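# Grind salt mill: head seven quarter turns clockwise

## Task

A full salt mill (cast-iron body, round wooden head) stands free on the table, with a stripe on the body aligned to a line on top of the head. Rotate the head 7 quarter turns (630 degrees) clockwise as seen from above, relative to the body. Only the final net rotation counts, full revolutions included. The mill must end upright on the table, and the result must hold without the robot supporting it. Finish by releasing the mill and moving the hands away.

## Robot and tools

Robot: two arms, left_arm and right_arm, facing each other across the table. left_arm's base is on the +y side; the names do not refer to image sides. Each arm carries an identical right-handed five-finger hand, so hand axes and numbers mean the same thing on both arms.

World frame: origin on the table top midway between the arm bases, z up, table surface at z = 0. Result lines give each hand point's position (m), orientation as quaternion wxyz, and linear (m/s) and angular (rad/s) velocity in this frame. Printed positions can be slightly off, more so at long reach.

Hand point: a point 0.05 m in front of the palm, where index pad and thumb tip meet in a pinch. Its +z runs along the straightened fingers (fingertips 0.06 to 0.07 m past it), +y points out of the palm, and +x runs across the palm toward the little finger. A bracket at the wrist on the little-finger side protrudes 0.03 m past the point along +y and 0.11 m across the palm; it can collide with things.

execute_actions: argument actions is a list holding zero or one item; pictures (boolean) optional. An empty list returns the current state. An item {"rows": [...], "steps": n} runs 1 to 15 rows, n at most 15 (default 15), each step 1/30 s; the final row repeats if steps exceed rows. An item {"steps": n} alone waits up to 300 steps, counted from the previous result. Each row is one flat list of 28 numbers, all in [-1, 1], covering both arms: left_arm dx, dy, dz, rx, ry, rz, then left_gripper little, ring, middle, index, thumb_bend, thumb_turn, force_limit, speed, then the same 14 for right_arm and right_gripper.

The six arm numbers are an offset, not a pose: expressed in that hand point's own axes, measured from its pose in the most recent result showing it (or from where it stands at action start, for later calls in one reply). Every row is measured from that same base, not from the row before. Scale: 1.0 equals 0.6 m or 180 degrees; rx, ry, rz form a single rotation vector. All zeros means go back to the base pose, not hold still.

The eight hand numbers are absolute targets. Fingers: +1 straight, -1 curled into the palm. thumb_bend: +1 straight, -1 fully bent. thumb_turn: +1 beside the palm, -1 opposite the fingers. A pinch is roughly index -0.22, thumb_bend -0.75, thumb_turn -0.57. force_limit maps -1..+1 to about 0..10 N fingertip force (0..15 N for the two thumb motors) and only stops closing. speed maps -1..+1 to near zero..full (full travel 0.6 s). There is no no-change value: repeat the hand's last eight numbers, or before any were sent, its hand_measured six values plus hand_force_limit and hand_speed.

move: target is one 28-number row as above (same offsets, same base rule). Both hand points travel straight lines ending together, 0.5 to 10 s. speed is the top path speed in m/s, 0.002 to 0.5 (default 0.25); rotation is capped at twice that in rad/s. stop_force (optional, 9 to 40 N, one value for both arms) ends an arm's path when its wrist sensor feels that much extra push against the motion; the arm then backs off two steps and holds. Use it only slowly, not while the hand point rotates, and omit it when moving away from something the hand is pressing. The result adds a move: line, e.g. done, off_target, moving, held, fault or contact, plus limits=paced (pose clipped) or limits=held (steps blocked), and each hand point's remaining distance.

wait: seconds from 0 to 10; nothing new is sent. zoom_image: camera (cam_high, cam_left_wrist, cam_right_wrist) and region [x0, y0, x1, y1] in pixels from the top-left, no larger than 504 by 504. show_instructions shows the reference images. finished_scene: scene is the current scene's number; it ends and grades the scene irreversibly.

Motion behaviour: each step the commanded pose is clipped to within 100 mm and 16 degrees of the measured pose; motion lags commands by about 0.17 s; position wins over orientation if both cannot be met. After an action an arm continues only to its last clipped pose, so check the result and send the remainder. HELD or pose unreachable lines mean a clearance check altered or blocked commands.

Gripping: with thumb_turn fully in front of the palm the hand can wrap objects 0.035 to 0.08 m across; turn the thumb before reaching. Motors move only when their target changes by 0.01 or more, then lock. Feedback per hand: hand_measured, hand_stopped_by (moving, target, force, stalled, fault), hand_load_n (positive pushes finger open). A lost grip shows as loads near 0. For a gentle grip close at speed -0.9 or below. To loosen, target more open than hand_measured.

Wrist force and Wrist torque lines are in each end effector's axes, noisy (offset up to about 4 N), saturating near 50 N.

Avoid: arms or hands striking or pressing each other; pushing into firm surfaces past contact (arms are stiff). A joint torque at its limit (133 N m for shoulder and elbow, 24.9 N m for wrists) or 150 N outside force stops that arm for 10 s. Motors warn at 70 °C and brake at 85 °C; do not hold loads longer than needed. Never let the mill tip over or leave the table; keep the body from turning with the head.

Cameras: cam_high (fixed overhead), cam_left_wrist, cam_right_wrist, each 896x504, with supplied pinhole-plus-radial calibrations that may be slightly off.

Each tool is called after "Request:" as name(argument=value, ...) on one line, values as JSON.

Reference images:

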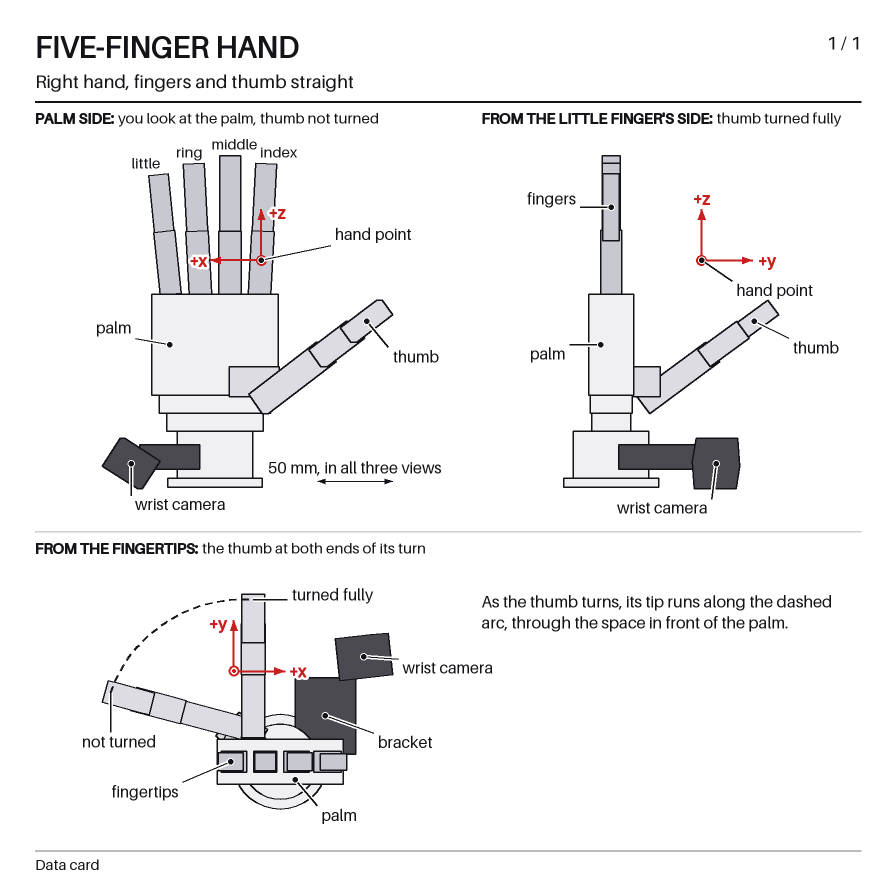

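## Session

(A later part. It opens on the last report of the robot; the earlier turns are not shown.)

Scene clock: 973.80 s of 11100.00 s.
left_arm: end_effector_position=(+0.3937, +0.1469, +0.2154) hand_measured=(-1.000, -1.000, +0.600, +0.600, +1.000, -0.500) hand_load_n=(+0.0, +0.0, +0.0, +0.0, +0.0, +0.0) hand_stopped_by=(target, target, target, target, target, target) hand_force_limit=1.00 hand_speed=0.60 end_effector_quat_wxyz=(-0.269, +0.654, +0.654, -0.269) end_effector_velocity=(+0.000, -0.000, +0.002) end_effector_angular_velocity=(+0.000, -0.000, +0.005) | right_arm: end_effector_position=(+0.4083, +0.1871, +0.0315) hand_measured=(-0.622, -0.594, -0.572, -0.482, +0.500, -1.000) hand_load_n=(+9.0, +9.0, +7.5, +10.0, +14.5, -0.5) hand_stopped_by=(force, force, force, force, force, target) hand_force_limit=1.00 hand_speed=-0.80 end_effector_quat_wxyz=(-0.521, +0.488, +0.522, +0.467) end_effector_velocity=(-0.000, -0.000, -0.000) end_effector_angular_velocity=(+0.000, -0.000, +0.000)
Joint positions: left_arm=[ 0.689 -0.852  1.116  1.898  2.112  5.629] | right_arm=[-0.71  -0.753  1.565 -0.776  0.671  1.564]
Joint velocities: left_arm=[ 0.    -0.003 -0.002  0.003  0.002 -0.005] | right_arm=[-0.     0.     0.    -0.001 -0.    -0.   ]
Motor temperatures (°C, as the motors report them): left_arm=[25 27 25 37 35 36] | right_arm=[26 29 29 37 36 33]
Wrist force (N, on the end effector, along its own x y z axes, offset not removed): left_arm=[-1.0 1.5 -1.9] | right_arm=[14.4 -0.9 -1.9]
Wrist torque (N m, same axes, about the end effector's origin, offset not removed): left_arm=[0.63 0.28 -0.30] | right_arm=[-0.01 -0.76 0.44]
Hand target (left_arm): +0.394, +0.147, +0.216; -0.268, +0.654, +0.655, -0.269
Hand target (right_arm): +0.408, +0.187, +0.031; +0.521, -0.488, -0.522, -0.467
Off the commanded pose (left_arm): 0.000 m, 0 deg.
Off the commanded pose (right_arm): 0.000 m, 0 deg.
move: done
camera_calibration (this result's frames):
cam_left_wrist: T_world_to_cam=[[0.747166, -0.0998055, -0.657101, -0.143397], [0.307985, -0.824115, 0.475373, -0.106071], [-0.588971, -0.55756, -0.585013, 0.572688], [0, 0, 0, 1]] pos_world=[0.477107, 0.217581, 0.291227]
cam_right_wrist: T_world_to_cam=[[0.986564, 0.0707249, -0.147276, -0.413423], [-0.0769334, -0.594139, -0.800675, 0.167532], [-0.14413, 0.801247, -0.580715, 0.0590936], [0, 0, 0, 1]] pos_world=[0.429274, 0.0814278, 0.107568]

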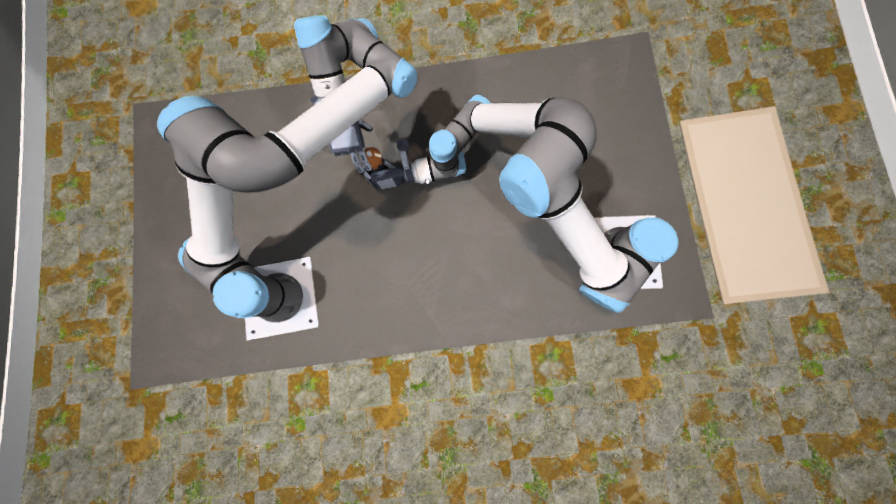

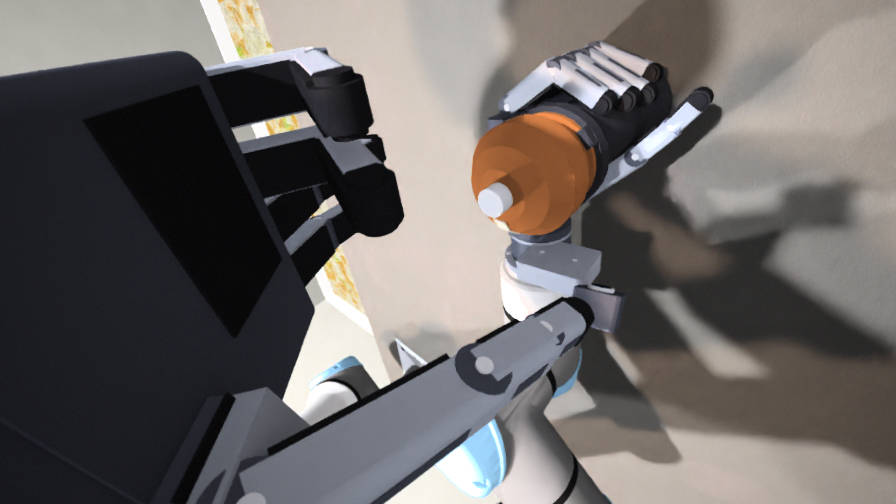

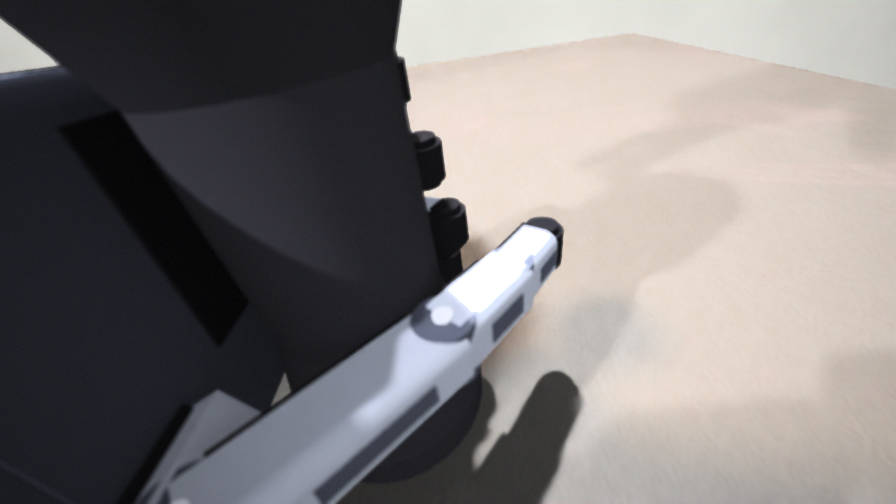

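Request:
execute_actions(actions=[{"rows": [[0,0,0,0,0,0,-1,-1,0.6,0.6,1,-0.5,1,0.6, 0.0008,0,0,0,0,0,1,1,1,1,1,-1,1,0.3]], "steps": 15}], pictures=false)

Request:
move(target=[0.2,-0.07,-0.07,0,0,0,-1,-1,0.6,0.6,1,-0.5,1,0.6, 0.03,-0.067,-0.25,0,0,0,1,1,1,1,1,-1,1,0.3], speed=0.15)

Scene clock: 990.13 s of 11100.00 s.
left_arm: end_effector_position=(+0.3937, +0.1469, +0.2155) hand_measured=(-1.000, -1.000, +0.600, +0.600, +1.000, -0.500) hand_load_n=(+0.0, +0.0, +0.0, +0.0, +0.0, +0.0) hand_stopped_by=(target, target, target, target, target, target) hand_force_limit=1.00 hand_speed=0.60 end_effector_quat_wxyz=(-0.268, +0.654, +0.654, -0.269) end_effector_velocity=(-0.000, -0.000, -0.001) end_effector_angular_velocity=(+0.001, +0.001, -0.002) | right_arm: end_effector_position=(+0.4082, +0.1871, +0.0319) hand_measured=(+0.236, +0.264, +0.286, +0.376, +1.000, -1.000) hand_load_n=(+0.0, +0.0, +0.0, +0.0, +0.0, +0.0) hand_stopped_by=(moving, moving, moving, moving, moving, target) hand_force_limit=1.00 hand_speed=0.30 end_effector_quat_wxyz=(-0.521, +0.488, +0.522, +0.467) end_effector_velocity=(+0.000, -0.000, +0.000) end_effector_angular_velocity=(+0.000, +0.000, -0.000)
Joint positions: left_arm=[ 0.689 -0.853  1.116  1.898  2.112  5.628] | right_arm=[-0.71  -0.754  1.565 -0.775  0.671  1.564]
Joint velocities: left_arm=[-0.001  0.001 -0.     0.001 -0.001  0.001] | right_arm=[-0.    -0.     0.    -0.     0.     0.001]
Motor temperatures (°C, as the motors report them): left_arm=[25 27 25 37 35 36] | right_arm=[26 29 29 37 36 33]
Wrist force (N, on the end effector, along its own x y z axes, offset not removed): left_arm=[0.5 -1.6 0.0] | right_arm=[-2.7 -0.9 -2.9]
Wrist torque (N m, same axes, about the end effector's origin, offset not removed): left_arm=[0.15 -0.18 -0.29] | right_arm=[-0.02 0.56 -0.12]
Hand target (left_arm): +0.394, +0.147, +0.215; -0.269, +0.654, +0.654, -0.269
Hand target (right_arm): +0.408, +0.187, +0.032; +0.521, -0.488, -0.522, -0.467
Off the commanded pose (left_arm): 0.000 m, 0 deg.
Off the commanded pose (right_arm): 0.000 m, 0 deg.
Steps of this call (steps 1 to 90: nothing new was sent; then 12.83 s passed at rest; steps 91 to 105: all 15 steps of this action). Readings (end_effector_position | what the end effector reports):
91: left_arm (+0.3937, +0.1469, +0.2157) | right_arm (+0.4083, +0.1871, +0.0315) | left_arm hand_measured=(-1.000, -1.000, +0.600, +0.600, +1.000, -0.500) hand_load_n=(+0.0, +0.0, +0.0, +0.0, +0.0, +0.0) hand_stopped_by=(target, target, target, target, target, target) hand_force_limit=1.00 hand_speed=0.60 | right_arm hand_measured=(-0.622, -0.594, -0.572, -0.482, +0.500, -1.000) hand_load_n=(+9.0, +9.0, +7.5, +10.0, +14.5, -0.5) hand_stopped_by=(moving, moving, moving, moving, moving, target) hand_force_limit=1.00 hand_speed=0.30
92: left_arm (+0.3937, +0.1469, +0.2157) | right_arm (+0.4083, +0.1871, +0.0315) | left_arm hand_measured=(-1.000, -1.000, +0.600, +0.600, +1.000, -0.500) hand_load_n=(+0.0, +0.0, +0.0, +0.0, +0.0, +0.0) hand_stopped_by=(target, target, target, target, target, target) hand_force_limit=1.00 hand_speed=0.60 | right_arm hand_measured=(-0.622, -0.594, -0.572, -0.482, +0.500, -1.000) hand_load_n=(+9.0, +9.0, +7.5, +10.0, +14.5, -0.5) hand_stopped_by=(moving, moving, moving, moving, moving, target) hand_force_limit=1.00 hand_speed=0.30
94: left_arm (+0.3937, +0.1469, +0.2157) | right_arm (+0.4082, +0.1871, +0.0314) | left_arm hand_measured=(-1.000, -1.000, +0.600, +0.600, +1.000, -0.500) hand_load_n=(+0.0, +0.0, +0.0, +0.0, +0.0, +0.0) hand_stopped_by=(target, target, target, target, target, target) hand_force_limit=1.00 hand_speed=0.60 | right_arm hand_measured=(-0.558, -0.530, -0.508, -0.418, +0.538, -1.000) hand_load_n=(+0.5, +0.0, +0.0, +0.0, +6.0, -3.0) hand_stopped_by=(moving, moving, moving, moving, moving, target) hand_force_limit=1.00 hand_speed=0.30
98: left_arm (+0.3937, +0.1469, +0.2157) | right_arm (+0.4082, +0.1871, +0.0316) | left_arm hand_measured=(-1.000, -1.000, +0.600, +0.600, +1.000, -0.500) hand_load_n=(+0.0, +0.0, +0.0, +0.0, +0.0, +0.0) hand_stopped_by=(target, target, target, target, target, target) hand_force_limit=1.00 hand_speed=0.60 | right_arm hand_measured=(-0.268, -0.242, -0.218, -0.128, +0.716, -1.000) hand_load_n=(+0.0, +0.0, +0.0, +0.0, +0.0, +0.0) hand_stopped_by=(moving, moving, moving, moving, moving, target) hand_force_limit=1.00 hand_speed=0.30
105: the state above

Scene clock: 992.33 s of 11100.00 s.
left_arm: end_effector_position=(+0.3931, +0.2668, +0.2748) hand_measured=(-1.000, -1.000, +0.600, +0.600, +1.000, -0.500) hand_load_n=(+0.0, +0.0, +0.0, +0.0, +0.0, +0.0) hand_stopped_by=(target, target, target, target, target, target) hand_force_limit=1.00 hand_speed=0.60 end_effector_quat_wxyz=(-0.269, +0.654, +0.654, -0.269) end_effector_velocity=(+0.000, +0.002, +0.001) end_effector_angular_velocity=(+0.000, -0.000, +0.001) | right_arm: end_effector_position=(+0.3815, +0.0350, +0.0539) hand_measured=(+1.000, +1.000, +1.000, +1.000, +1.000, -1.000) hand_load_n=(+0.0, +0.0, +0.0, +0.0, +0.0, +0.0) hand_stopped_by=(target, target, target, target, target, target) hand_force_limit=1.00 hand_speed=0.30 end_effector_quat_wxyz=(-0.521, +0.488, +0.522, +0.467) end_effector_velocity=(-0.000, -0.002, +0.001) end_effector_angular_velocity=(+0.001, -0.000, +0.000)
Joint positions: left_arm=[ 0.851 -1.043  1.29   1.986  2.017  5.777] | right_arm=[-0.917 -1.005  2.007 -0.952  0.464  1.548]
Joint velocities: left_arm=[ 0.003 -0.002  0.002  0.001 -0.001  0.001] | right_arm=[-0.005 -0.004  0.007 -0.005 -0.005  0.002]
Motor temperatures (°C, as the motors report them): left_arm=[25 27 25 37 35 36] | right_arm=[26 29 29 37 36 33]
Wrist force (N, on the end effector, along its own x y z axes, offset not removed): left_arm=[-1.8 1.7 -4.7] | right_arm=[-1.8 0.0 -0.5]
Wrist torque (N m, same axes, about the end effector's origin, offset not removed): left_arm=[0.81 0.57 -0.28] | right_arm=[0.06 0.35 -0.15]
Hand target (left_arm): +0.393, +0.267, +0.275; -0.269, +0.654, +0.654, -0.269
Hand target (right_arm): +0.382, +0.035, +0.054; +0.521, -0.488, -0.522, -0.467
Off the commanded pose (left_arm): 0.000 m, 0 deg.
Off the commanded pose (right_arm): 0.000 m, 0 deg.
move: done
camera_calibration (this result's frames):
cam_left_wrist: T_world_to_cam=[[0.747107, -0.0996848, -0.657187, -0.0920056], [0.308013, -0.824217, 0.475178, -0.0352815], [-0.589032, -0.557431, -0.585074, 0.673981], [0, 0, 0, 1]] pos_world=[0.476602, 0.337447, 0.350629]
cam_right_wrist: T_world_to_cam=[[0.986514, 0.0707598, -0.147589, -0.37296], [-0.0772083, -0.593911, -0.800817, 0.0931813], [-0.144321, 0.801413, -0.580439, 0.190219], [0, 0, 0, 1]] pos_world=[0.402577, -0.0707123, 0.129987]

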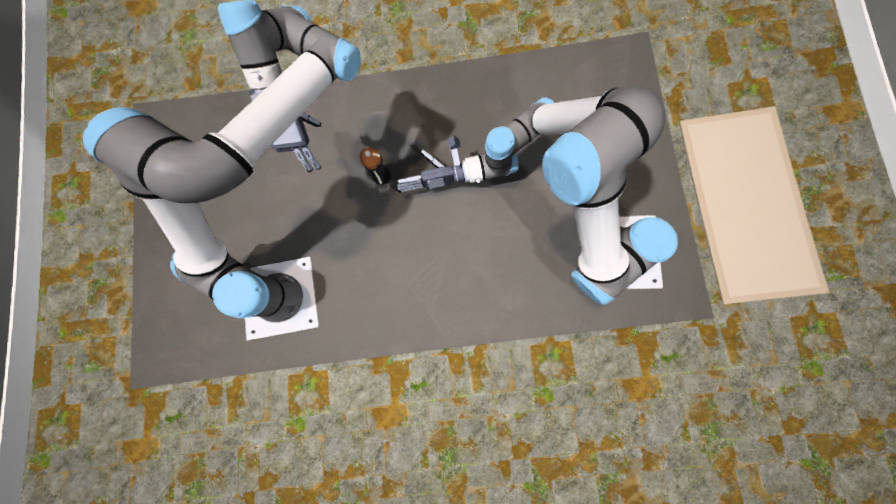

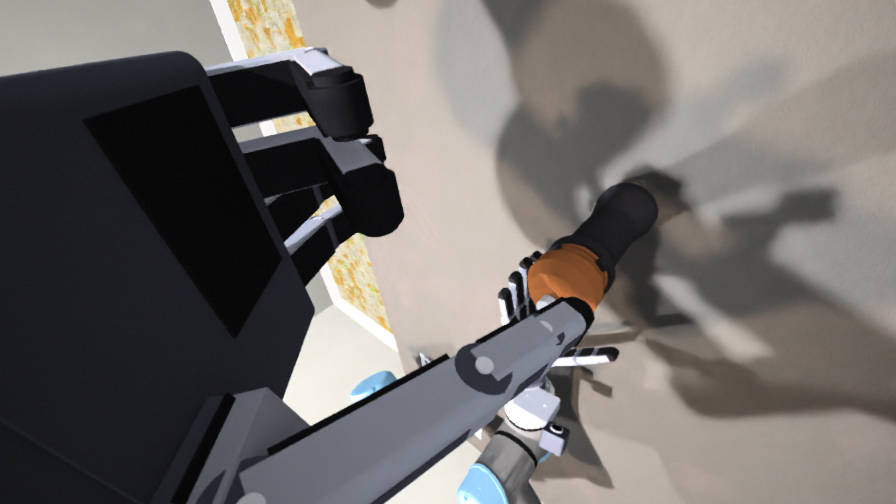

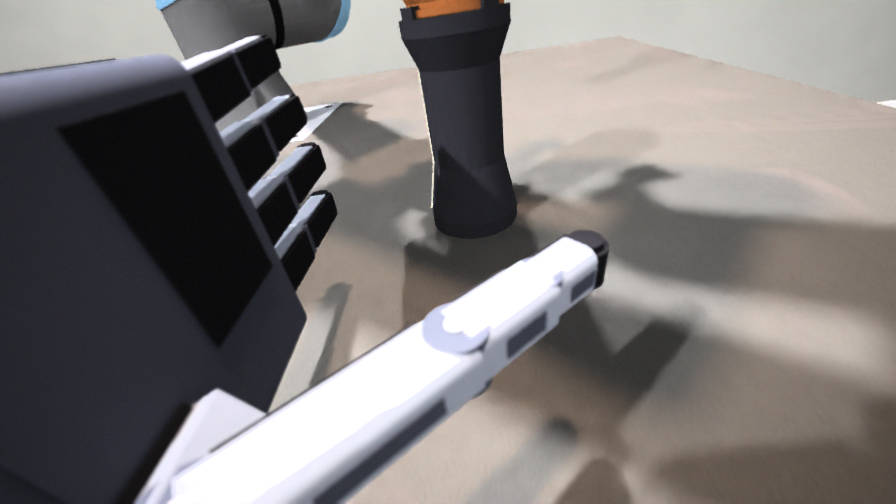

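Request:
move(target=[0,0,0,0,0,0,-1,-1,0.6,0.6,1,-0.5,1,0.6, 0.03,-0.12,-0.07,0,0,0,1,1,1,1,1,-1,1,0.3], speed=0.2)

Request:
zoom_image(camera="cam_high", region=[335, 130, 415, 200])

Scene clock: 1000.13 s of 11100.00 s.
left_arm: end_effector_position=(+0.3931, +0.2668, +0.2749) hand_measured=(-1.000, -1.000, +0.600, +0.600, +1.000, -0.500) hand_load_n=(+0.0, +0.0, +0.0, +0.0, +0.0, +0.0) hand_stopped_by=(target, target, target, target, target, target) hand_force_limit=1.00 hand_speed=0.60 end_effector_quat_wxyz=(-0.269, +0.654, +0.654, -0.269) end_effector_velocity=(+0.000, -0.000, -0.000) end_effector_angular_velocity=(-0.001, -0.001, +0.000) | right_arm: end_effector_position=(+0.3140, -0.0124, +0.0741) hand_measured=(+1.000, +1.000, +1.000, +1.000, +1.000, -1.000) hand_load_n=(+0.0, +0.0, +0.0, +0.0, +0.0, +0.0) hand_stopped_by=(target, target, target, target, target, target) hand_force_limit=1.00 hand_speed=0.30 end_effector_quat_wxyz=(-0.521, +0.488, +0.522, +0.467) end_effector_velocity=(-0.001, -0.002, +0.001) end_effector_angular_velocity=(-0.000, +0.002, -0.000)
Joint positions: left_arm=[ 0.851 -1.043  1.29   1.986  2.017  5.777] | right_arm=[-0.931 -1.173  2.237 -1.014  0.45   1.547]
Joint velocities: left_arm=[ 0.     0.    -0.    -0.001  0.     0.001] | right_arm=[-0.002 -0.005  0.006 -0.001 -0.001  0.002]
Motor temperatures (°C, as the motors report them): left_arm=[25 27 25 37 35 36] | right_arm=[26 29 29 37 36 33]
Wrist force (N, on the end effector, along its own x y z axes, offset not removed): left_arm=[-1.5 1.0 -1.4] | right_arm=[-4.4 -0.2 2.0]
Wrist torque (N m, same axes, about the end effector's origin, offset not removed): left_arm=[0.57 0.26 -0.28] | right_arm=[-0.14 0.70 -0.24]
Hand target (left_arm): +0.393, +0.267, +0.275; -0.269, +0.654, +0.654, -0.269
Hand target (right_arm): +0.314, -0.013, +0.074; +0.521, -0.488, -0.522, -0.467
Off the commanded pose (left_arm): 0.000 m, 0 deg.
Off the commanded pose (right_arm): 0.000 m, 0 deg.
After step 90, 3.70 s passed at rest.
move: done
camera_calibration (this result's frames):
cam_left_wrist: T_world_to_cam=[[0.747117, -0.0996868, -0.657175, -0.0920083], [0.308012, -0.82421, 0.475192, -0.0352851], [-0.58902, -0.557442, -0.585076, 0.673988], [0, 0, 0, 1]] pos_world=[0.476601, 0.337454, 0.350636]
cam_right_wrist: T_world_to_cam=[[0.986514, 0.0707714, -0.147588, -0.299946], [-0.0771988, -0.59392, -0.800811, 0.0759343], [-0.14433, 0.801405, -0.580447, 0.23024], [0, 0, 0, 1]] pos_world=[0.334993, -0.118189, 0.150183]

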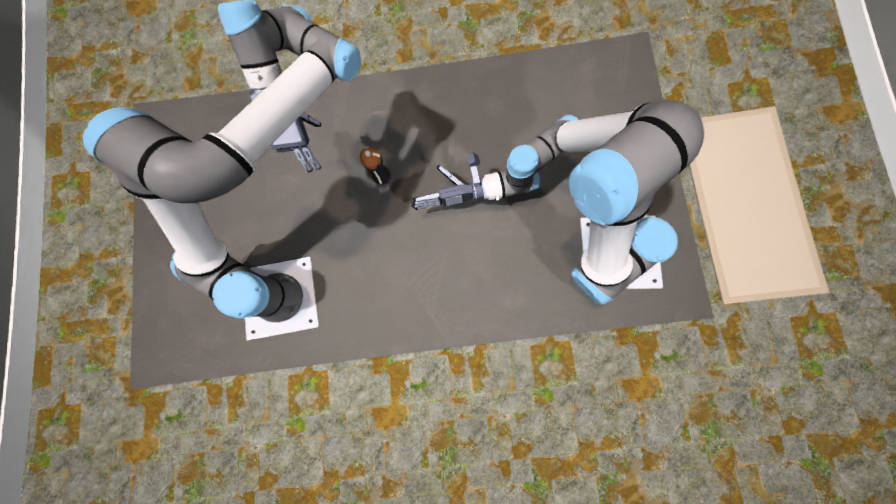

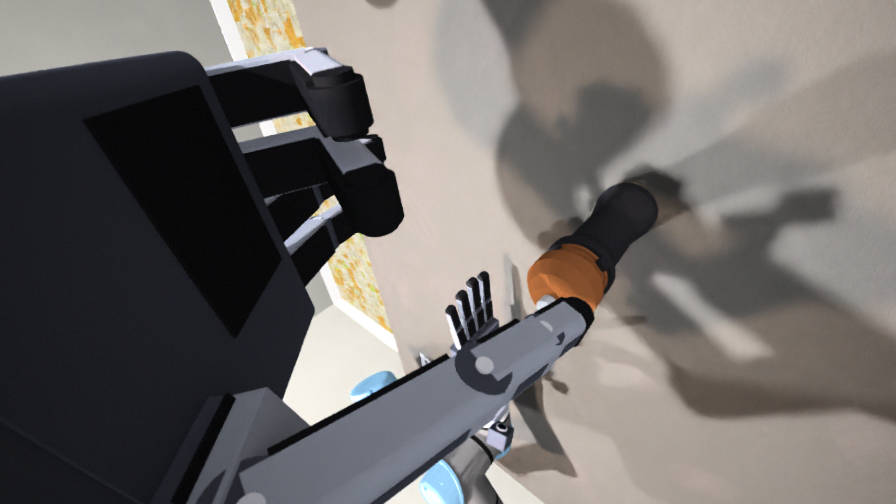

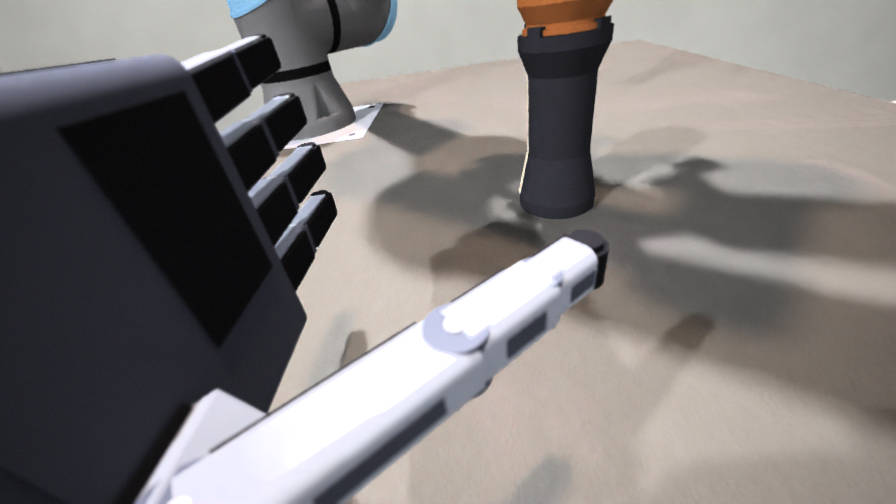

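Region (335, 130, 415, 200) of cam_high's 896x504 image, scaled by 6.300, with more detail than that image has; it fills the top 441 rows of this view, and the rest is white.

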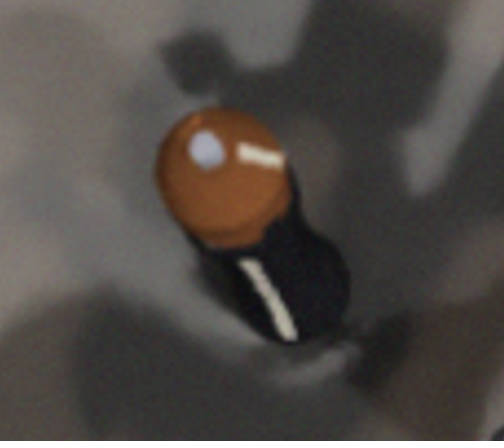

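The head line now sits a quarter turn counter-clockwise from the stripe, which matches 630° clockwise. The mill is upright and both arms are clear.

Request:
finished_scene(scene=1)

The scene is finished: the task was done.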